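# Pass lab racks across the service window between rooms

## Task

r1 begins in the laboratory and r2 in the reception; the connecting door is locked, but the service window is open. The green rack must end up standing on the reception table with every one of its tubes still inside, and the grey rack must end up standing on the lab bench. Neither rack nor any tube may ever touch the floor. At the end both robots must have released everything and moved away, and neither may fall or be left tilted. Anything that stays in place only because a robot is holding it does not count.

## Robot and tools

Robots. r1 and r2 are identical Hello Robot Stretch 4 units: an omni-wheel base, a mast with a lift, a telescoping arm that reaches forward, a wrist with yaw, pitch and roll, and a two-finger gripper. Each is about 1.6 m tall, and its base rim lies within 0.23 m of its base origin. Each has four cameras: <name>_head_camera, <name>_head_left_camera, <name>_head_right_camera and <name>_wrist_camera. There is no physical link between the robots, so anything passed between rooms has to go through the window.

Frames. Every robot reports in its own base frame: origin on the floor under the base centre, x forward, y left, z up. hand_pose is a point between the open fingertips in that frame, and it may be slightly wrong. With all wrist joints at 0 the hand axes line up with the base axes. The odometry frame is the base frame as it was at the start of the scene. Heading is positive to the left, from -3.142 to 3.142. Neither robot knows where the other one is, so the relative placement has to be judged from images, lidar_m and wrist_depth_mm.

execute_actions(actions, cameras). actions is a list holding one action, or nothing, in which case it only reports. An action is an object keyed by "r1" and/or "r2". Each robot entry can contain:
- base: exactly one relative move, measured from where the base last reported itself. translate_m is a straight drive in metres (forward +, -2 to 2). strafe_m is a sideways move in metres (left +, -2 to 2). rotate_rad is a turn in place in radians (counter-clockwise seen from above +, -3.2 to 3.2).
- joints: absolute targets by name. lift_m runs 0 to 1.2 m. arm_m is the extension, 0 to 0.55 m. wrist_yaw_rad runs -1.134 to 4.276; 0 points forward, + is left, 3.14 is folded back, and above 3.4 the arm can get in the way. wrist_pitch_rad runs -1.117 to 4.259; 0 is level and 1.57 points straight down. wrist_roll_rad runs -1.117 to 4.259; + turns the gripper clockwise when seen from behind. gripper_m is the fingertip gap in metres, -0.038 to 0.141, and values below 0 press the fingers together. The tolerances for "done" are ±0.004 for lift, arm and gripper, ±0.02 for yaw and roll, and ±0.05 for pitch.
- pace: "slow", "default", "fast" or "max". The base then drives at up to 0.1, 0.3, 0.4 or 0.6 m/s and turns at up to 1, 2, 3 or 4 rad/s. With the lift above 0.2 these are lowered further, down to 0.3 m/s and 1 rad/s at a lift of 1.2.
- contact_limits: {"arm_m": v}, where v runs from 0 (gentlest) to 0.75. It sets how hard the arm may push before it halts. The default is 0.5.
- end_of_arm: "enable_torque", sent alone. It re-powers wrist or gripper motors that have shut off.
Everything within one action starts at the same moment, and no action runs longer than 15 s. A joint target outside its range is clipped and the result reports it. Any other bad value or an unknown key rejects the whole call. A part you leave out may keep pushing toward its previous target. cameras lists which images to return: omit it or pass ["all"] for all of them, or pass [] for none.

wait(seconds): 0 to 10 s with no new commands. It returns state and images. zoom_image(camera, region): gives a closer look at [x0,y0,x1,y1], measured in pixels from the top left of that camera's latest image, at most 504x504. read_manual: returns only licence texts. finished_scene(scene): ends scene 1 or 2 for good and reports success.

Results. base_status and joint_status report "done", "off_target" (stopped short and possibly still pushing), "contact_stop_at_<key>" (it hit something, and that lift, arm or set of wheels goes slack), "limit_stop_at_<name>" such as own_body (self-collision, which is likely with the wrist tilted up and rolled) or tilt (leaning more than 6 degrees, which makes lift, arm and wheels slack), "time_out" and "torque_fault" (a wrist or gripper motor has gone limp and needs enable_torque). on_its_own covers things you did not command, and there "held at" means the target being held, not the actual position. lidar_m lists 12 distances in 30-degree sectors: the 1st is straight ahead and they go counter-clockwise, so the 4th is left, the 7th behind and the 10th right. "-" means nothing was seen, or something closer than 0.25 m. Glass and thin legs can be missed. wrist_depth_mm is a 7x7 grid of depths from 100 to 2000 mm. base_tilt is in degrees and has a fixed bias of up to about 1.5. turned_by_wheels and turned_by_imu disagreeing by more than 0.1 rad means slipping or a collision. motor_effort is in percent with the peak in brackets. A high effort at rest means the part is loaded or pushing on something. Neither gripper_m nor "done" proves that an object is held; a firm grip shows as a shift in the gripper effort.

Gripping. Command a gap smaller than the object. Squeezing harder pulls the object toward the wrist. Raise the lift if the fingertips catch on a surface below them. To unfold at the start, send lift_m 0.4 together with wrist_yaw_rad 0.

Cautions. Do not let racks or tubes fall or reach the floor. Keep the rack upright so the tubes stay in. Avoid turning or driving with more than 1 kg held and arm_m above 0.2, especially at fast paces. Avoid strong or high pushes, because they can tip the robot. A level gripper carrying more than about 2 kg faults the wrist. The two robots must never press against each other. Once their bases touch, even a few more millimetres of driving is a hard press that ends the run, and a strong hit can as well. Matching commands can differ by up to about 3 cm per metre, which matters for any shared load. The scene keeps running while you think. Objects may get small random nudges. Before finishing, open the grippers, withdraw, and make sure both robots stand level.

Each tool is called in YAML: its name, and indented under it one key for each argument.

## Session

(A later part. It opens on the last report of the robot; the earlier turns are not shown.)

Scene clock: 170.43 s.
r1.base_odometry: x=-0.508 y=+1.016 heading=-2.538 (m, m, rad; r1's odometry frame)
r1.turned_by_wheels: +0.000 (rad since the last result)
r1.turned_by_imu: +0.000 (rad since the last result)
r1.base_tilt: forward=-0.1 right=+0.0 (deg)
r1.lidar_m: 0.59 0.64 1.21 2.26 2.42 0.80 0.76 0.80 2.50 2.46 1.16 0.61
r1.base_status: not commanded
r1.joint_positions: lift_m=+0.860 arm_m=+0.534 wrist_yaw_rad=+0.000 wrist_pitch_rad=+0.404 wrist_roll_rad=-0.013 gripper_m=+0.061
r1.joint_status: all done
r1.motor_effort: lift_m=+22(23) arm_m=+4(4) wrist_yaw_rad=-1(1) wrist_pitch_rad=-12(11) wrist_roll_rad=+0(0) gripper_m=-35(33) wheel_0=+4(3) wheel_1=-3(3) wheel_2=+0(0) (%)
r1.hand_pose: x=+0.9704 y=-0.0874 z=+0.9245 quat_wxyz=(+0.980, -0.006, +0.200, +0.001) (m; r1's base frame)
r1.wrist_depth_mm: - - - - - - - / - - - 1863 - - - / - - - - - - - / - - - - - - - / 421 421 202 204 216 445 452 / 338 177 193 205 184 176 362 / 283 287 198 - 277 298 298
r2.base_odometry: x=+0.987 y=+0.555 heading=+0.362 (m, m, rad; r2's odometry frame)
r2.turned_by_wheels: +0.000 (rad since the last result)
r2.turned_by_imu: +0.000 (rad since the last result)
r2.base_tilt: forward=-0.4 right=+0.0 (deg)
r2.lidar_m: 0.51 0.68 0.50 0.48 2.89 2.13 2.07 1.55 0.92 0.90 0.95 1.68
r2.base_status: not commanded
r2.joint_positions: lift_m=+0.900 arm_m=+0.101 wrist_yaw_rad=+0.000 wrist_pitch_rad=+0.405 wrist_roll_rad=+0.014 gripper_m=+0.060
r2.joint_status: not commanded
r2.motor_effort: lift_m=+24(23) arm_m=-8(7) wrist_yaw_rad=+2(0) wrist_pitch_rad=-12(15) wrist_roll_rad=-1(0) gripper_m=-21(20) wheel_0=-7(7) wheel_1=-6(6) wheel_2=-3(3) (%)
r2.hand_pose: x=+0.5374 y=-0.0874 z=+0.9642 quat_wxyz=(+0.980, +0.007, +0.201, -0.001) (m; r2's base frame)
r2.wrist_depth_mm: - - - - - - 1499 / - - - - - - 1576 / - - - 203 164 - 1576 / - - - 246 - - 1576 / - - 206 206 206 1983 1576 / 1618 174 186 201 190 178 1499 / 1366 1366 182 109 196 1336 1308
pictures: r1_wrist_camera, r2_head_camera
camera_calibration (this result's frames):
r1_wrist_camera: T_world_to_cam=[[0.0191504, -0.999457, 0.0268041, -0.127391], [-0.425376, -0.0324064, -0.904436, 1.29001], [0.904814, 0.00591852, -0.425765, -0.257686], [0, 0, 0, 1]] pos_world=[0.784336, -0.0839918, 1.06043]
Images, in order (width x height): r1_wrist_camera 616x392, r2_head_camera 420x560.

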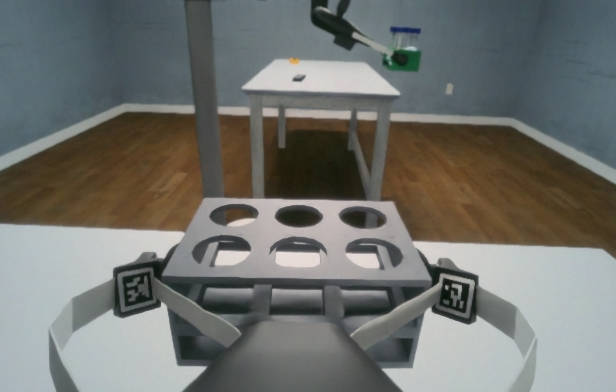

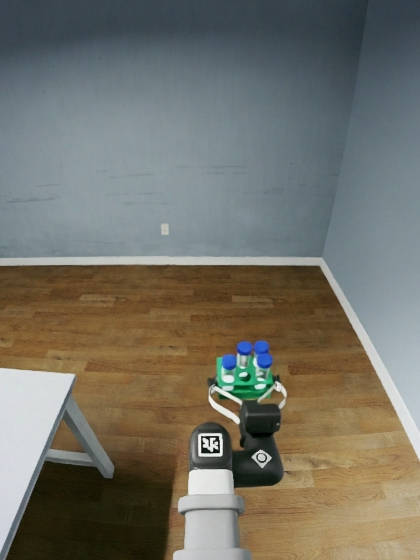

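execute_actions:
  actions:
    - {"r1":{"joints":{"arm_m":0.1,"lift_m":0.9},"pace":"slow"},"r2":{"base":{"translate_m":0.3},"pace":"slow"}}
  cameras: []

execute_actions:
  actions:
    - {"r1":{"base":{"translate_m":-0.4},"pace":"slow"},"r2":{"base":{"rotate_rad":1.571},"pace":"slow"}}
  cameras: []

execute_actions:
  actions:
    - {"r1":{"base":{"rotate_rad":-1.571},"pace":"slow"}}
  cameras: ["r1_head_camera","r2_head_camera"]

Scene clock: 180.00 s.
r1.base_odometry: x=-0.508 y=+1.016 heading=-2.538 (m, m, rad; r1's odometry frame)
r1.turned_by_wheels: +0.000 (rad since the last result)
r1.turned_by_imu: -0.001 (rad since the last result)
r1.base_tilt: forward=-0.1 right=+0.0 (deg)
r1.lidar_m: 0.52 0.62 1.21 2.28 2.41 0.79 0.74 0.82 2.49 2.46 1.12 0.62
r1.base_status: not commanded
r1.joint_positions: lift_m=+0.900 arm_m=+0.101 wrist_yaw_rad=+0.000 wrist_pitch_rad=+0.404 wrist_roll_rad=-0.013 gripper_m=+0.061
r1.joint_status: all done
r1.motor_effort: lift_m=+22(22) arm_m=-4(4) wrist_yaw_rad=-1(1) wrist_pitch_rad=-12(12) wrist_roll_rad=+0(0) gripper_m=-37(34) wheel_0=+4(4) wheel_1=-3(3) wheel_2=+0(0) (%)
r1.hand_pose: x=+0.5370 y=-0.0874 z=+0.9645 quat_wxyz=(+0.980, -0.006, +0.200, +0.001) (m; r1's base frame)
r1.wrist_depth_mm: - - - - - - 530 / - - - - - - 525 / - - - - - - 525 / 634 647 668 668 676 647 521 / 488 492 201 204 215 521 535 / 392 176 193 205 184 176 418 / 366 364 198 - 355 357 359
r2.base_odometry: x=+1.267 y=+0.661 heading=+0.363 (m, m, rad; r2's odometry frame)
r2.turned_by_wheels: +0.001 (rad since the last result)
r2.turned_by_imu: -0.002 (rad since the last result)
r2.base_tilt: forward=-0.5 right=+0.1 (deg)
r2.lidar_m: 0.50 2.49 0.49 0.46 0.52 2.44 2.36 1.58 0.95 0.90 0.97 1.67
r2.base_status: done
r2.joint_positions: lift_m=+0.900 arm_m=+0.101 wrist_yaw_rad=+0.000 wrist_pitch_rad=+0.405 wrist_roll_rad=+0.014 gripper_m=+0.060
r2.joint_status: not commanded
r2.motor_effort: lift_m=+23(23) arm_m=-7(7) wrist_yaw_rad=+0(0) wrist_pitch_rad=-12(15) wrist_roll_rad=-1(1) gripper_m=-22(22) wheel_0=+7(8) wheel_1=+6(9) wheel_2=-3(8) (%)
r2.hand_pose: x=+0.5374 y=-0.0874 z=+0.9642 quat_wxyz=(+0.980, +0.007, +0.201, -0.001) (m; r2's base frame)
r2.wrist_depth_mm: 1808 1863 1921 1863 1983 1863 1499 / 1983 - 1921 1983 1983 - 1576 / - - - 204 163 - 1618 / - - - 245 - - 1618 / - - 206 207 206 1921 1618 / 1661 175 187 201 186 178 1499 / 1366 1397 181 109 195 1336 1281
pictures: none
No camera images: the call's "cameras" was empty. Leave "cameras" out to get every camera's image.

Scene clock: 185.30 s.
r1.base_odometry: x=-0.178 y=+1.243 heading=-2.538 (m, m, rad; r1's odometry frame)
r1.turned_by_wheels: +0.000 (rad since the last result)
r1.turned_by_imu: +0.000 (rad since the last result)
r1.base_tilt: forward=+0.0 right=+0.0 (deg)
r1.lidar_m: 0.49 1.02 1.71 2.28 2.40 0.36 0.35 0.44 2.50 2.42 1.67 1.00
r1.base_status: done
r1.joint_positions: lift_m=+0.900 arm_m=+0.101 wrist_yaw_rad=+0.000 wrist_pitch_rad=+0.404 wrist_roll_rad=-0.013 gripper_m=+0.061
r1.joint_status: not commanded
r1.motor_effort: lift_m=+22(22) arm_m=-4(5) wrist_yaw_rad=-2(2) wrist_pitch_rad=-12(13) wrist_roll_rad=+0(0) gripper_m=-33(35) wheel_0=-3(6) wheel_1=-2(6) wheel_2=+2(7) (%)
r1.hand_pose: x=+0.5370 y=-0.0874 z=+0.9645 quat_wxyz=(+0.980, -0.006, +0.200, +0.001) (m; r1's base frame)
r1.wrist_depth_mm: 809 - - - - 788 778 / 854 - - - - 831 831 / 904 917 946 976 1008 891 878 / 976 732 715 715 723 931 931 / 1060 1008 202 204 216 1008 1008 / 1118 176 193 204 185 176 1078 / 1229 1229 198 - 1182 1205 1182
r2.base_odometry: x=+1.267 y=+0.661 heading=+1.933 (m, m, rad; r2's odometry frame)
r2.turned_by_wheels: +1.570 (rad since the last result)
r2.turned_by_imu: +1.554 (rad since the last result)
r2.base_tilt: forward=-0.4 right=+0.1 (deg)
r2.lidar_m: 0.48 0.49 2.41 2.36 1.57 0.95 0.91 0.96 1.69 2.36 2.49 0.49
r2.base_status: done
r2.joint_positions: lift_m=+0.900 arm_m=+0.101 wrist_yaw_rad=+0.000 wrist_pitch_rad=+0.405 wrist_roll_rad=+0.014 gripper_m=+0.060
r2.joint_status: not commanded
r2.motor_effort: lift_m=+23(24) arm_m=-7(7) wrist_yaw_rad=+0(5) wrist_pitch_rad=-12(12) wrist_roll_rad=+0(0) gripper_m=-22(21) wheel_0=-7(13) wheel_1=-5(6) wheel_2=-3(6) (%)
r2.hand_pose: x=+0.5374 y=-0.0874 z=+0.9642 quat_wxyz=(+0.980, +0.007, +0.201, -0.001) (m; r2's base frame)
r2.wrist_depth_mm: - - - - - - - / - - - - - - - / - - 1098 204 165 - - / - 854 798 244 723 - - / 668 647 205 207 207 640 1921 / 508 174 187 201 191 178 1537 / 407 421 182 109 196 410 410
pictures: none
No camera images: the call's "cameras" was empty. Leave "cameras" out to get every camera's image.

Scene clock: 188.17 s.
r1.base_odometry: x=-0.178 y=+1.243 heading=+2.175 (m, m, rad; r1's odometry frame)
r1.turned_by_wheels: -1.570 (rad since the last result)
r1.turned_by_imu: -1.556 (rad since the last result)
r1.base_tilt: forward=-0.1 right=+0.0 (deg)
r1.lidar_m: 0.52 1.68 1.02 0.98 1.02 1.72 2.28 2.41 0.39 0.34 0.39 0.57
r1.base_status: done
r1.joint_positions: lift_m=+0.900 arm_m=+0.101 wrist_yaw_rad=+0.000 wrist_pitch_rad=+0.404 wrist_roll_rad=-0.013 gripper_m=+0.061
r1.joint_status: not commanded
r1.motor_effort: lift_m=+22(22) arm_m=-4(4) wrist_yaw_rad=-2(2) wrist_pitch_rad=-12(12) wrist_roll_rad=+0(0) gripper_m=-33(35) wheel_0=+4(6) wheel_1=+4(6) wheel_2=+2(6) (%)
r1.hand_pose: x=+0.5370 y=-0.0874 z=+0.9645 quat_wxyz=(+0.980, -0.006, +0.200, +0.001) (m; r1's base frame)
r1.wrist_depth_mm: 1756 1863 1808 1863 1808 1808 1808 / 1756 - - - 1921 - - / 1756 - - - - - - / 1756 - - - - - - / 1708 1863 201 204 216 1921 - / 1499 176 193 204 185 176 1537 / 1255 1281 198 - 1229 1281 1255
r2.base_odometry: x=+1.267 y=+0.661 heading=+1.933 (m, m, rad; r2's odometry frame)
r2.turned_by_wheels: +0.000 (rad since the last result)
r2.turned_by_imu: -0.001 (rad since the last result)
r2.base_tilt: forward=-0.5 right=+0.1 (deg)
r2.lidar_m: 0.48 0.49 2.41 2.37 1.59 0.94 0.91 0.98 1.68 2.37 2.49 0.48
r2.base_status: not commanded
r2.joint_positions: lift_m=+0.900 arm_m=+0.101 wrist_yaw_rad=+0.000 wrist_pitch_rad=+0.405 wrist_roll_rad=+0.014 gripper_m=+0.060
r2.joint_status: not commanded
r2.motor_effort: lift_m=+23(23) arm_m=-7(7) wrist_yaw_rad=+0(0) wrist_pitch_rad=-15(14) wrist_roll_rad=-1(2) gripper_m=-21(22) wheel_0=-7(7) wheel_1=-5(5) wheel_2=-3(3) (%)
r2.hand_pose: x=+0.5374 y=-0.0874 z=+0.9642 quat_wxyz=(+0.980, +0.007, +0.201, -0.001) (m; r2's base frame)
r2.wrist_depth_mm: - - - - - - - / - - - - - - - / - - 1138 204 163 - - / - 866 788 245 723 - - / 683 634 205 208 208 640 1983 / 508 175 187 201 190 178 1537 / 410 418 181 109 196 410 410
pictures: r1_head_camera, r2_head_camera
Images, in order (width x height): r1_head_camera 420x560, r2_head_camera 420x560.

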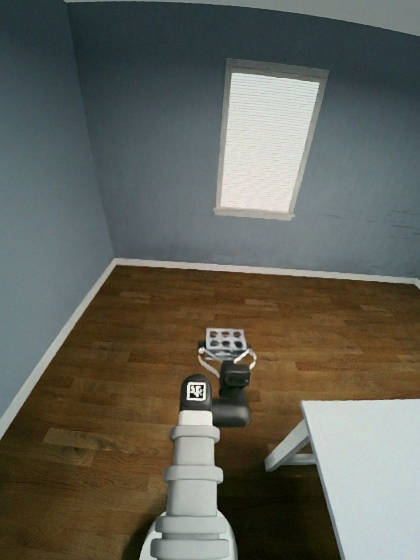

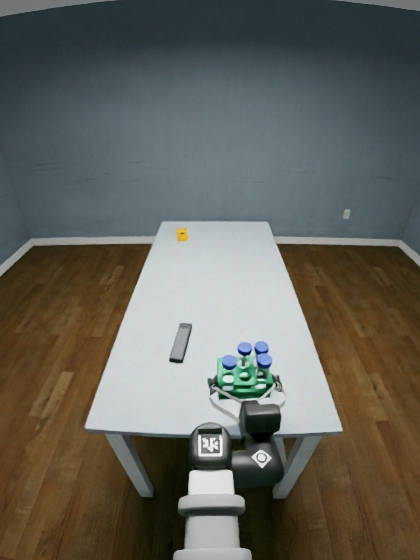

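execute_actions:
  actions:
    - {"r1":{"base":{"strafe_m":0.15},"pace":"slow"},"r2":{"joints":{"arm_m":0.3,"lift_m":0.78},"pace":"slow"}}
  cameras: []

execute_actions:
  actions:
    - {"r1":{"base":{"rotate_rad":-1.571},"pace":"slow"},"r2":{"joints":{"lift_m":0.742},"pace":"slow"}}
  cameras: ["r1_head_camera","r2_wrist_camera"]

Scene clock: 193.77 s.
r1.base_odometry: x=-0.302 y=+1.158 heading=+2.175 (m, m, rad; r1's odometry frame)
r1.turned_by_wheels: +0.000 (rad since the last result)
r1.turned_by_imu: -0.001 (rad since the last result)
r1.base_tilt: forward=-0.1 right=+0.0 (deg)
r1.lidar_m: 0.51 1.49 0.87 0.83 0.87 1.52 2.29 2.43 0.53 0.50 0.57 2.45
r1.base_status: done
r1.joint_positions: lift_m=+0.900 arm_m=+0.101 wrist_yaw_rad=+0.000 wrist_pitch_rad=+0.404 wrist_roll_rad=-0.013 gripper_m=+0.061
r1.joint_status: not commanded
r1.motor_effort: lift_m=+22(22) arm_m=-4(4) wrist_yaw_rad=-2(2) wrist_pitch_rad=-12(11) wrist_roll_rad=+0(0) gripper_m=-31(34) wheel_0=-3(9) wheel_1=+3(7) wheel_2=+0(2) (%)
r1.hand_pose: x=+0.5369 y=-0.0874 z=+0.9645 quat_wxyz=(+0.980, -0.006, +0.200, +0.001) (m; r1's base frame)
r1.wrist_depth_mm: 1537 1808 1863 1863 1808 1756 1808 / 1618 - - - 1983 1921 - / 1537 - - - - - - / 1576 - - - - - - / 1537 1808 203 204 215 1863 - / 1430 176 193 204 183 176 1576 / 1229 1255 198 - 1205 1281 1229
r2.base_odometry: x=+1.267 y=+0.661 heading=+1.933 (m, m, rad; r2's odometry frame)
r2.turned_by_wheels: +0.000 (rad since the last result)
r2.turned_by_imu: -0.002 (rad since the last result)
r2.base_tilt: forward=-0.5 right=+0.1 (deg)
r2.lidar_m: 0.47 0.50 2.40 2.37 1.58 0.95 0.91 0.97 1.69 2.38 2.48 0.49
r2.base_status: not commanded
r2.joint_positions: lift_m=+0.780 arm_m=+0.299 wrist_yaw_rad=+0.000 wrist_pitch_rad=+0.405 wrist_roll_rad=+0.014 gripper_m=+0.060
r2.joint_status: all done
r2.motor_effort: lift_m=+16(24) arm_m=+8(9) wrist_yaw_rad=+1(0) wrist_pitch_rad=-13(13) wrist_roll_rad=+0(0) gripper_m=-21(21) wheel_0=-7(7) wheel_1=-5(5) wheel_2=-3(3) (%)
r2.hand_pose: x=+0.7348 y=-0.0874 z=+0.8448 quat_wxyz=(+0.980, +0.007, +0.201, -0.001) (m; r2's base frame)
r2.wrist_depth_mm: - - - - - - - / - - - - - - - / - 831 723 203 165 - - / 559 549 508 245 462 512 - / 413 389 205 207 206 392 384 / 293 175 187 200 191 178 309 / 259 268 181 109 196 266 -
pictures: none
No camera images: the call's "cameras" was empty. Leave "cameras" out to get every camera's image.

Scene clock: 196.63 s.
r1.base_odometry: x=-0.302 y=+1.158 heading=+0.605 (m, m, rad; r1's odometry frame)
r1.turned_by_wheels: -1.570 (rad since the last result)
r1.turned_by_imu: -1.556 (rad since the last result)
r1.base_tilt: forward=+0.0 right=+0.1 (deg)
r1.lidar_m: 0.50 0.57 2.49 2.41 1.52 0.85 0.82 0.87 1.55 2.29 2.39 0.55
r1.base_status: done
r1.joint_positions: lift_m=+0.900 arm_m=+0.101 wrist_yaw_rad=+0.000 wrist_pitch_rad=+0.404 wrist_roll_rad=-0.013 gripper_m=+0.061
r1.joint_status: not commanded
r1.motor_effort: lift_m=+22(22) arm_m=-4(4) wrist_yaw_rad=-2(2) wrist_pitch_rad=-12(12) wrist_roll_rad=+0(0) gripper_m=-32(34) wheel_0=+4(7) wheel_1=+4(6) wheel_2=+2(6) (%)
r1.hand_pose: x=+0.5370 y=-0.0874 z=+0.9645 quat_wxyz=(+0.980, -0.006, +0.200, +0.001) (m; r1's base frame)
r1.wrist_depth_mm: - - - - - - - / - - - - - - - / - 1366 1138 1138 - - - / - 759 768 778 854 - - / 574 574 202 204 216 1863 - / 459 176 193 204 183 176 1537 / 384 392 198 - 379 404 1281
r2.base_odometry: x=+1.267 y=+0.661 heading=+1.933 (m, m, rad; r2's odometry frame)
r2.turned_by_wheels: +0.000 (rad since the last result)
r2.turned_by_imu: -0.001 (rad since the last result)
r2.base_tilt: forward=-0.5 right=+0.0 (deg)
r2.lidar_m: 0.47 0.50 2.41 2.37 1.59 0.95 0.91 0.96 1.69 2.36 2.49 0.48
r2.base_status: not commanded
r2.joint_positions: lift_m=+0.742 arm_m=+0.299 wrist_yaw_rad=+0.000 wrist_pitch_rad=+0.405 wrist_roll_rad=+0.014 gripper_m=+0.060
r2.joint_status: all done
r2.motor_effort: lift_m=+16(19) arm_m=+7(8) wrist_yaw_rad=+1(1) wrist_pitch_rad=-15(16) wrist_roll_rad=-1(0) gripper_m=-21(21) wheel_0=-7(7) wheel_1=-5(5) wheel_2=-3(3) (%)
r2.hand_pose: x=+0.7348 y=-0.0874 z=+0.8068 quat_wxyz=(+0.980, +0.007, +0.201, -0.001) (m; r2's base frame)
r2.wrist_depth_mm: - - - - - - - / - - 1281 1255 - - - / - 683 597 204 163 691 - / 462 424 415 245 382 427 424 / 301 324 206 207 207 324 315 / 258 175 187 200 191 178 256 / 217 222 182 109 195 219 -
pictures: r1_head_camera, r2_wrist_camera
camera_calibration (this result's frames):
r2_wrist_camera: T_world_to_cam=[[-0.063072, -0.997122, -0.0420555, -0.00830893], [-0.415312, 0.0645409, -0.907386, 1.09017], [0.90749, -0.0397645, -0.418188, -0.0997557], [0, 0, 0, 1]] pos_world=[0.542765, -0.0826125, 0.947141]
Images, in order (width x height): r1_head_camera 420x560, r2_wrist_camera 616x392.

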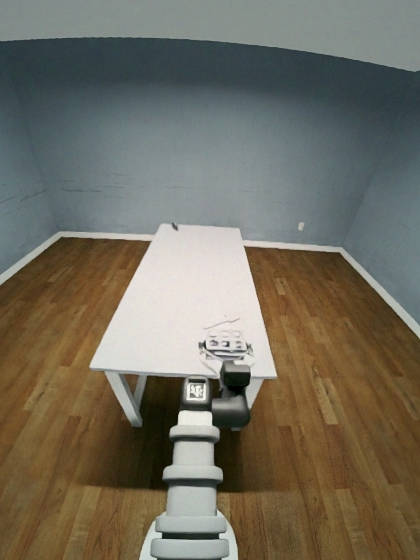

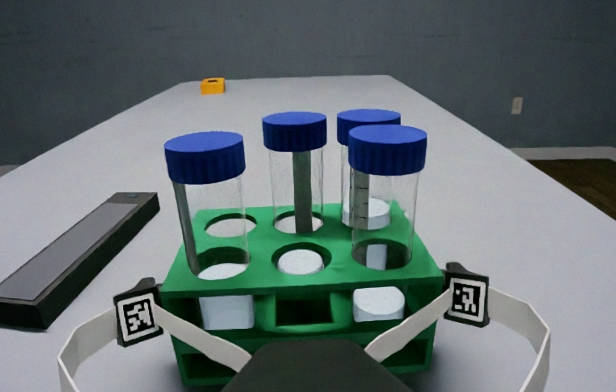

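execute_actions:
  actions:
    - {"r2":{"joints":{"lift_m":0.734},"pace":"slow"},"r1":{"base":{"strafe_m":0.13},"joints":{"arm_m":0.25},"pace":"slow"}}
  cameras: []

execute_actions:
  actions:
    - {"r2":{"joints":{"gripper_m":0.13}},"r1":{"joints":{"lift_m":0.76},"pace":"slow"}}
  cameras: ["r1_wrist_camera","r2_wrist_camera","r1_head_camera"]

Scene clock: 202.73 s.
r1.base_odometry: x=-0.376 y=+1.264 heading=+0.604 (m, m, rad; r1's odometry frame)
r1.turned_by_wheels: +0.000 (rad since the last result)
r1.turned_by_imu: -0.001 (rad since the last result)
r1.base_tilt: forward=+0.0 right=+0.0 (deg)
r1.lidar_m: 0.51 0.56 2.32 2.24 1.50 0.88 0.82 0.89 1.61 2.45 2.55 0.53
r1.base_status: done
r1.joint_positions: lift_m=+0.900 arm_m=+0.249 wrist_yaw_rad=+0.000 wrist_pitch_rad=+0.404 wrist_roll_rad=-0.013 gripper_m=+0.061
r1.joint_status: all done
r1.motor_effort: lift_m=+22(22) arm_m=+4(5) wrist_yaw_rad=-2(2) wrist_pitch_rad=-12(11) wrist_roll_rad=+0(0) gripper_m=-33(32) wheel_0=-3(8) wheel_1=+2(6) wheel_2=+0(0) (%)
r1.hand_pose: x=+0.6854 y=-0.0874 z=+0.9645 quat_wxyz=(+0.980, -0.006, +0.200, +0.001) (m; r1's base frame)
r1.wrist_depth_mm: - - - - - - - / - - - - - - - / - - 1118 1138 1182 - - / - 759 759 768 778 - - / 1708 574 202 204 216 615 - / 455 176 193 204 184 176 530 / 379 392 198 - 377 407 394
r2.base_odometry: x=+1.267 y=+0.661 heading=+1.933 (m, m, rad; r2's odometry frame)
r2.turned_by_wheels: +0.000 (rad since the last result)
r2.turned_by_imu: -0.002 (rad since the last result)
r2.base_tilt: forward=-0.4 right=+0.1 (deg)
r2.lidar_m: 0.48 0.51 2.39 2.37 1.58 0.95 0.92 0.96 1.69 2.36 2.49 0.49
r2.base_status: not commanded
r2.joint_positions: lift_m=+0.734 arm_m=+0.299 wrist_yaw_rad=+0.000 wrist_pitch_rad=+0.405 wrist_roll_rad=+0.014 gripper_m=+0.060
r2.joint_status: all done
r2.motor_effort: lift_m=+16(14) arm_m=+8(7) wrist_yaw_rad=+2(2) wrist_pitch_rad=-13(13) wrist_roll_rad=-1(0) gripper_m=-22(22) wheel_0=-7(7) wheel_1=-5(5) wheel_2=-3(3) (%)
r2.hand_pose: x=+0.7348 y=-0.0874 z=+0.7988 quat_wxyz=(+0.980, +0.007, +0.201, -0.001) (m; r2's base frame)
r2.wrist_depth_mm: - - - - - - - / - - 1255 1182 - - - / - 668 569 204 164 609 - / 442 404 397 245 366 404 402 / 287 322 206 208 207 309 303 / 247 175 187 200 191 177 244 / 208 212 181 109 196 210 -
pictures: none
No camera images: the call's "cameras" was empty. Leave "cameras" out to get every camera's image.

Scene clock: 204.70 s.
r1.base_odometry: x=-0.376 y=+1.264 heading=+0.604 (m, m, rad; r1's odometry frame)
r1.turned_by_wheels: +0.000 (rad since the last result)
r1.turned_by_imu: +0.000 (rad since the last result)
r1.base_tilt: forward=-0.1 right=+0.0 (deg)
r1.lidar_m: 0.47 0.52 2.35 2.25 1.48 0.87 0.81 0.88 1.55 2.44 2.52 0.54
r1.base_status: not commanded
r1.joint_positions: lift_m=+0.760 arm_m=+0.249 wrist_yaw_rad=+0.000 wrist_pitch_rad=+0.404 wrist_roll_rad=-0.013 gripper_m=+0.061
r1.joint_status: all done
r1.motor_effort: lift_m=+14(21) arm_m=+4(4) wrist_yaw_rad=-2(2) wrist_pitch_rad=-13(13) wrist_roll_rad=+0(0) gripper_m=-32(33) wheel_0=-3(3) wheel_1=+2(2) wheel_2=+0(0) (%)
r1.hand_pose: x=+0.6854 y=-0.0874 z=+0.8252 quat_wxyz=(+0.980, -0.006, +0.200, +0.001) (m; r1's base frame)
r1.wrist_depth_mm: - - - - - - - / - - 1229 1281 - - - / - 640 654 668 691 788 - / 439 445 452 462 469 469 - / 334 340 201 204 215 355 362 / 268 177 193 204 185 177 289 / 228 229 199 - 222 237 230
r2.base_odometry: x=+1.267 y=+0.661 heading=+1.933 (m, m, rad; r2's odometry frame)
r2.turned_by_wheels: +0.000 (rad since the last result)
r2.turned_by_imu: -0.001 (rad since the last result)
r2.base_tilt: forward=-0.5 right=+0.0 (deg)
r2.lidar_m: 0.47 0.48 2.41 2.37 1.59 0.95 0.91 0.97 1.70 2.36 2.49 0.49
r2.base_status: not commanded
r2.joint_positions: lift_m=+0.734 arm_m=+0.299 wrist_yaw_rad=+0.000 wrist_pitch_rad=+0.402 wrist_roll_rad=+0.014 gripper_m=+0.130
r2.joint_status: all done
r2.motor_effort: lift_m=+16(16) arm_m=+7(7) wrist_yaw_rad=+1(1) wrist_pitch_rad=-6(14) wrist_roll_rad=-1(0) gripper_m=-1(20) wheel_0=-7(7) wheel_1=-5(5) wheel_2=-3(3) (%)
r2.hand_pose: x=+0.7351 y=-0.0874 z=+0.7995 quat_wxyz=(+0.980, +0.007, +0.200, -0.001) (m; r2's base frame)
r2.wrist_depth_mm: - - - - - - - / - - 1281 1255 - - - / - 676 535 220 213 609 - / 449 407 266 263 392 413 407 / 289 320 220 222 224 312 306 / 249 211 204 220 208 237 246 / 218 215 213 109 217 209 211
pictures: r1_head_camera, r1_wrist_camera, r2_wrist_camera
camera_calibration (this result's frames):
r1_wrist_camera: T_world_to_cam=[[0.0193302, -0.999453, 0.0268156, -0.119357], [-0.425422, -0.0324936, -0.904412, 1.07895], [0.904789, 0.0060745, -0.425818, -0.042034], [0, 0, 0, 1]] pos_world=[0.499347, -0.0839774, 0.961114]
r2_wrist_camera: T_world_to_cam=[[-0.0629696, -0.997122, -0.0422107, -0.00855239], [-0.413083, 0.0645417, -0.908403, 1.08278], [0.908514, -0.0397653, -0.415959, -0.105626], [0, 0, 0, 1]] pos_world=[0.542703, -0.0826126, 0.939305]
Images, in order (width x height): r1_head_camera 420x560, r1_wrist_camera 616x392, r2_wrist_camera 616x392.

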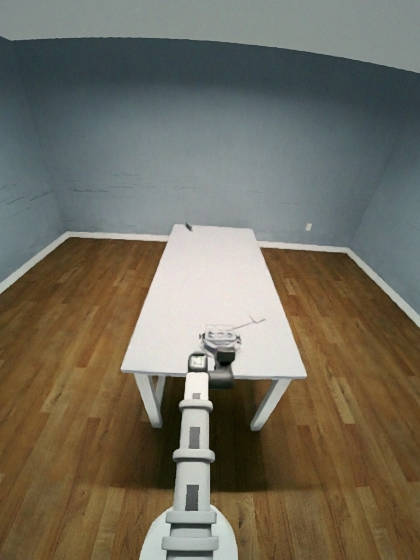

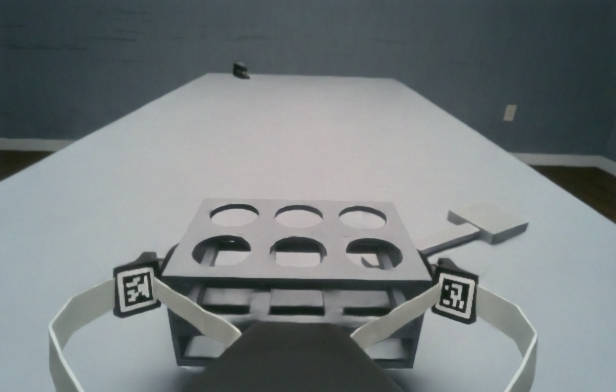

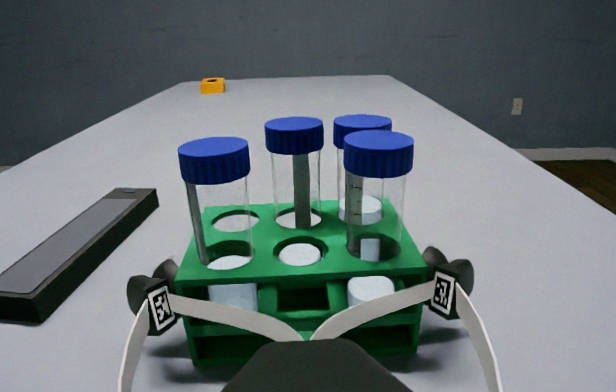

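A spatula may lie under the rack's far side; pull back a bit first.

execute_actions:
  actions:
    - {"r2":{"joints":{"arm_m":0.1},"pace":"slow"},"r1":{"joints":{"arm_m":0.2},"pace":"slow"}}
  cameras: []

execute_actions:
  actions:
    - {"r2":{"base":{"translate_m":-0.3}},"r1":{"joints":{"lift_m":0.738},"pace":"slow"}}
  cameras: []

execute_actions:
  actions:
    - {"r1":{"joints":{"gripper_m":0.135}}}
  cameras: ["r1_wrist_camera"]

execute_actions:
  actions:
    - {"r1":{"base":{"translate_m":-0.3},"joints":{"arm_m":0.05},"pace":"slow"}}
  cameras: ["r1_head_camera","r2_head_camera"]

Scene clock: 210.07 s.
r1.base_odometry: x=-0.376 y=+1.264 heading=+0.604 (m, m, rad; r1's odometry frame)
r1.turned_by_wheels: +0.000 (rad since the last result)
r1.turned_by_imu: -0.001 (rad since the last result)
r1.base_tilt: forward=-0.1 right=+0.1 (deg)
r1.lidar_m: 0.53 0.54 2.34 2.27 1.50 0.88 0.81 0.89 1.54 2.41 2.52 0.53
r1.base_status: not commanded
r1.joint_positions: lift_m=+0.760 arm_m=+0.201 wrist_yaw_rad=+0.000 wrist_pitch_rad=+0.404 wrist_roll_rad=-0.013 gripper_m=+0.061
r1.joint_status: all done
r1.motor_effort: lift_m=+14(14) arm_m=-4(6) wrist_yaw_rad=-2(2) wrist_pitch_rad=-12(12) wrist_roll_rad=+0(1) gripper_m=-32(34) wheel_0=-3(3) wheel_1=+2(2) wheel_2=+0(0) (%)
r1.hand_pose: x=+0.6370 y=-0.0874 z=+0.8252 quat_wxyz=(+0.980, -0.006, +0.200, +0.001) (m; r1's base frame)
r1.wrist_depth_mm: - - - - - - - / - - 1229 1308 - - - / - 640 654 668 691 778 - / 433 449 452 462 466 449 - / 334 338 202 204 214 359 359 / 271 176 193 204 185 176 289 / 226 229 198 - 223 238 231
r2.base_odometry: x=+1.267 y=+0.661 heading=+1.933 (m, m, rad; r2's odometry frame)
r2.turned_by_wheels: +0.000 (rad since the last result)
r2.turned_by_imu: -0.002 (rad since the last result)
r2.base_tilt: forward=-0.5 right=+0.1 (deg)
r2.lidar_m: 0.49 0.50 2.42 2.36 1.58 0.96 0.92 0.97 1.68 2.37 2.50 0.52
r2.base_status: not commanded
r2.joint_positions: lift_m=+0.734 arm_m=+0.101 wrist_yaw_rad=+0.000 wrist_pitch_rad=+0.402 wrist_roll_rad=+0.014 gripper_m=+0.130
r2.joint_status: all done
r2.motor_effort: lift_m=+16(16) arm_m=-7(7) wrist_yaw_rad=+1(1) wrist_pitch_rad=-4(6) wrist_roll_rad=-2(1) gripper_m=-3(3) wheel_0=-7(7) wheel_1=-5(5) wheel_2=-3(3) (%)
r2.hand_pose: x=+0.5377 y=-0.0874 z=+0.7995 quat_wxyz=(+0.980, +0.007, +0.200, -0.001) (m; r2's base frame)
r2.wrist_depth_mm: - - - - - - - / - - 1308 917 1464 - - / - 676 647 436 627 676 - / 452 424 407 399 418 415 410 / 332 329 325 324 319 314 310 / 260 211 241 258 236 239 248 / 220 216 224 109 220 210 212
pictures: none
No camera images: the call's "cameras" was empty. Leave "cameras" out to get every camera's image.

Scene clock: 212.53 s.
r1.base_odometry: x=-0.376 y=+1.264 heading=+0.604 (m, m, rad; r1's odometry frame)
r1.turned_by_wheels: +0.000 (rad since the last result)
r1.turned_by_imu: +0.000 (rad since the last result)
r1.base_tilt: forward=-0.1 right=+0.0 (deg)
r1.lidar_m: 0.52 0.55 2.35 2.28 1.52 0.89 0.83 0.90 1.55 2.43 2.53 0.54
r1.base_status: not commanded
r1.joint_positions: lift_m=+0.738 arm_m=+0.201 wrist_yaw_rad=+0.000 wrist_pitch_rad=+0.404 wrist_roll_rad=-0.013 gripper_m=+0.061
r1.joint_status: all done
r1.motor_effort: lift_m=+14(13) arm_m=-4(5) wrist_yaw_rad=-2(2) wrist_pitch_rad=-12(11) wrist_roll_rad=+0(0) gripper_m=-34(34) wheel_0=-3(3) wheel_1=+2(2) wheel_2=+0(0) (%)
r1.hand_pose: x=+0.6370 y=-0.0874 z=+0.8032 quat_wxyz=(+0.980, -0.006, +0.200, +0.001) (m; r1's base frame)
r1.wrist_depth_mm: - - - - - - - / - - 1078 1160 1205 - - / - 580 591 603 615 627 - / 389 394 404 410 413 404 445 / 297 303 202 204 216 319 320 / 241 176 193 204 185 176 255 / 201 205 196 - 203 212 206
r2.base_odometry: x=+1.373 y=+0.381 heading=+1.932 (m, m, rad; r2's odometry frame)
r2.turned_by_wheels: -0.001 (rad since the last result)
r2.turned_by_imu: -0.001 (rad since the last result)
r2.base_tilt: forward=-0.4 right=+0.1 (deg)
r2.lidar_m: 0.77 0.84 2.45 2.37 1.17 0.62 0.61 0.65 1.23 2.35 2.48 0.80
r2.base_status: done
r2.joint_positions: lift_m=+0.734 arm_m=+0.101 wrist_yaw_rad=+0.000 wrist_pitch_rad=+0.402 wrist_roll_rad=+0.014 gripper_m=+0.130
r2.joint_status: not commanded
r2.motor_effort: lift_m=+16(16) arm_m=-7(7) wrist_yaw_rad=+0(1) wrist_pitch_rad=-6(4) wrist_roll_rad=-1(1) gripper_m=-2(1) wheel_0=-7(7) wheel_1=-6(11) wheel_2=+2(13) (%)
r2.hand_pose: x=+0.5376 y=-0.0874 z=+0.7995 quat_wxyz=(+0.980, +0.007, +0.200, -0.001) (m; r2's base frame)
r2.wrist_depth_mm: - - - - - - - / - - 1336 891 - - - / - 676 647 640 621 768 - / 488 508 504 496 488 484 - / 554 1661 1661 1661 1537 569 1661 / 591 211 1336 1397 1078 1255 1336 / 878 1160 1229 109 991 1078 1118
pictures: none
No camera images: the call's "cameras" was empty. Leave "cameras" out to get every camera's image.

Scene clock: 214.27 s.
r1.base_odometry: x=-0.376 y=+1.264 heading=+0.604 (m, m, rad; r1's odometry frame)
r1.turned_by_wheels: +0.000 (rad since the last result)
r1.turned_by_imu: +0.000 (rad since the last result)
r1.base_tilt: forward=-0.1 right=+0.0 (deg)
r1.lidar_m: 0.50 0.55 2.36 2.25 1.53 0.88 0.82 0.88 1.56 2.44 2.52 0.54
r1.base_status: not commanded
r1.joint_positions: lift_m=+0.738 arm_m=+0.201 wrist_yaw_rad=+0.000 wrist_pitch_rad=+0.403 wrist_roll_rad=-0.013 gripper_m=+0.135
r1.joint_status: all done
r1.motor_effort: lift_m=+14(14) arm_m=-4(4) wrist_yaw_rad=-2(2) wrist_pitch_rad=-9(13) wrist_roll_rad=+0(1) gripper_m=-3(35) wheel_0=-3(3) wheel_1=+2(2) wheel_2=+0(0) (%)
r1.hand_pose: x=+0.6371 y=-0.0874 z=+0.8035 quat_wxyz=(+0.980, -0.006, +0.200, +0.001) (m; r1's base frame)
r1.wrist_depth_mm: - - - - - - - / - - 1098 1182 1229 - - / - 580 597 615 627 640 - / 389 399 407 413 418 407 445 / 300 290 226 228 218 322 324 / 243 229 207 208 209 247 257 / 203 205 214 - 218 212 214
r2.base_odometry: x=+1.373 y=+0.381 heading=+1.932 (m, m, rad; r2's odometry frame)
r2.turned_by_wheels: +0.000 (rad since the last result)
r2.turned_by_imu: -0.001 (rad since the last result)
r2.base_tilt: forward=-0.5 right=+0.1 (deg)
r2.lidar_m: 0.77 0.82 2.45 2.37 1.15 0.64 0.61 0.63 1.24 2.36 2.48 0.81
r2.base_status: not commanded
r2.joint_positions: lift_m=+0.734 arm_m=+0.101 wrist_yaw_rad=+0.000 wrist_pitch_rad=+0.402 wrist_roll_rad=+0.014 gripper_m=+0.130
r2.joint_status: not commanded
r2.motor_effort: lift_m=+17(17) arm_m=-7(7) wrist_yaw_rad=-1(2) wrist_pitch_rad=-7(5) wrist_roll_rad=-1(0) gripper_m=-2(0) wheel_0=-7(7) wheel_1=-6(6) wheel_2=+2(2) (%)
r2.hand_pose: x=+0.5376 y=-0.0874 z=+0.7995 quat_wxyz=(+0.980, +0.007, +0.200, -0.001) (m; r2's base frame)
r2.wrist_depth_mm: - - - - - - - / - - 1336 891 1499 - - / - 683 654 634 627 768 - / 488 504 504 492 484 480 - / 554 1708 1661 1618 1537 559 1708 / 585 210 1308 1397 1060 1229 1366 / 878 1182 1205 109 991 1078 1118
pictures: r1_wrist_camera
camera_calibration (this result's frames):
r1_wrist_camera: T_world_to_cam=[[0.0192996, -0.999453, 0.0268375, -0.117839], [-0.424386, -0.0324934, -0.904898, 1.03849], [0.905276, 0.00607465, -0.424781, -0.00869747], [0, 0, 0, 1]] pos_world=[0.450869, -0.0839774, 0.939196]
Images, in order (width x height): r1_wrist_camera 616x392.

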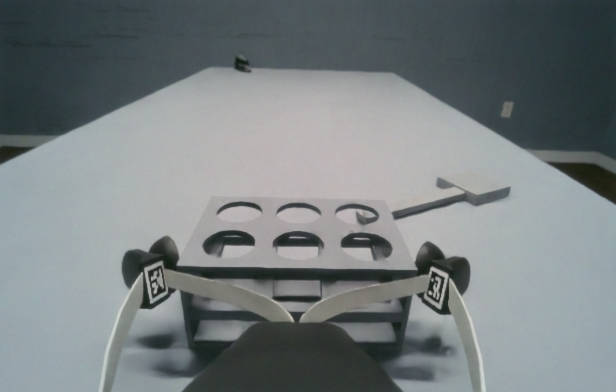

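Scene clock: 218.53 s.
r1.base_odometry: x=-0.622 y=+1.094 heading=+0.604 (m, m, rad; r1's odometry frame)
r1.turned_by_wheels: +0.000 (rad since the last result)
r1.turned_by_imu: +0.000 (rad since the last result)
r1.base_tilt: forward=+0.0 right=+0.0 (deg)
r1.lidar_m: 0.81 0.85 2.34 2.28 1.08 0.56 0.50 0.55 0.79 2.41 2.55 0.86
r1.base_status: done
r1.joint_positions: lift_m=+0.738 arm_m=+0.051 wrist_yaw_rad=+0.000 wrist_pitch_rad=+0.402 wrist_roll_rad=-0.013 gripper_m=+0.135
r1.joint_status: all done
r1.motor_effort: lift_m=+14(14) arm_m=-4(6) wrist_yaw_rad=-2(2) wrist_pitch_rad=-9(8) wrist_roll_rad=+0(1) gripper_m=-5(2) wheel_0=-4(7) wheel_1=-2(5) wheel_2=+2(7) (%)
r1.hand_pose: x=+0.4871 y=-0.0874 z=+0.8035 quat_wxyz=(+0.980, -0.006, +0.200, +0.001) (m; r1's base frame)
r1.wrist_depth_mm: - - - - - - - / - - 1118 1160 1229 - - / - 585 597 615 634 654 - / - 627 1863 1921 627 621 - / 1576 640 1537 1618 1661 1537 1708 / 1255 741 1118 1229 1205 1308 1336 / 1078 809 1118 - 1078 1060 1118
r2.base_odometry: x=+1.373 y=+0.381 heading=+1.932 (m, m, rad; r2's odometry frame)
r2.turned_by_wheels: +0.000 (rad since the last result)
r2.turned_by_imu: -0.001 (rad since the last result)
r2.base_tilt: forward=-0.5 right=+0.0 (deg)
r2.lidar_m: 0.78 0.81 2.45 2.36 1.18 0.63 0.62 0.66 1.23 2.36 2.47 0.79
r2.base_status: not commanded
r2.joint_positions: lift_m=+0.734 arm_m=+0.101 wrist_yaw_rad=+0.000 wrist_pitch_rad=+0.402 wrist_roll_rad=+0.014 gripper_m=+0.130
r2.joint_status: not commanded
r2.motor_effort: lift_m=+16(16) arm_m=-6(7) wrist_yaw_rad=+1(2) wrist_pitch_rad=-9(5) wrist_roll_rad=-1(0) gripper_m=-1(0) wheel_0=-7(7) wheel_1=-6(6) wheel_2=+2(2) (%)
r2.hand_pose: x=+0.5376 y=-0.0874 z=+0.7995 quat_wxyz=(+0.980, +0.007, +0.200, -0.001) (m; r2's base frame)
r2.wrist_depth_mm: - - - - - - - / - - 1308 891 1499 - - / - 676 654 634 621 759 - / 488 508 504 488 484 480 - / 554 1756 1708 1618 1537 569 1661 / 591 211 1308 1430 1042 1229 1336 / 891 1160 1205 109 976 1078 1118
pictures: r1_head_camera, r2_head_camera
Images, in order (width x height): r1_head_camera 420x560, r2_head_camera 420x560.

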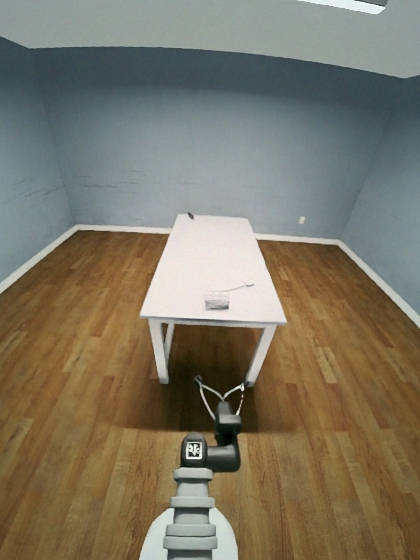

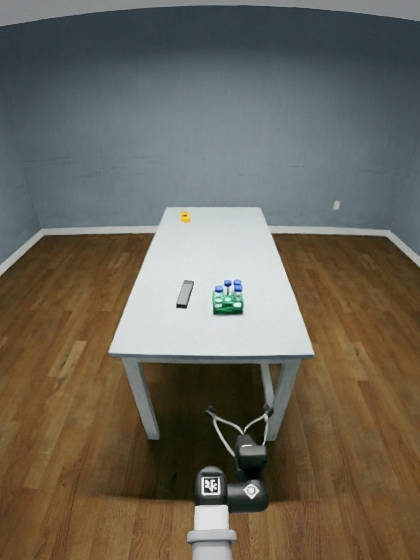

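finished_scene:
  scene: 1

The scene is finished: the task was done.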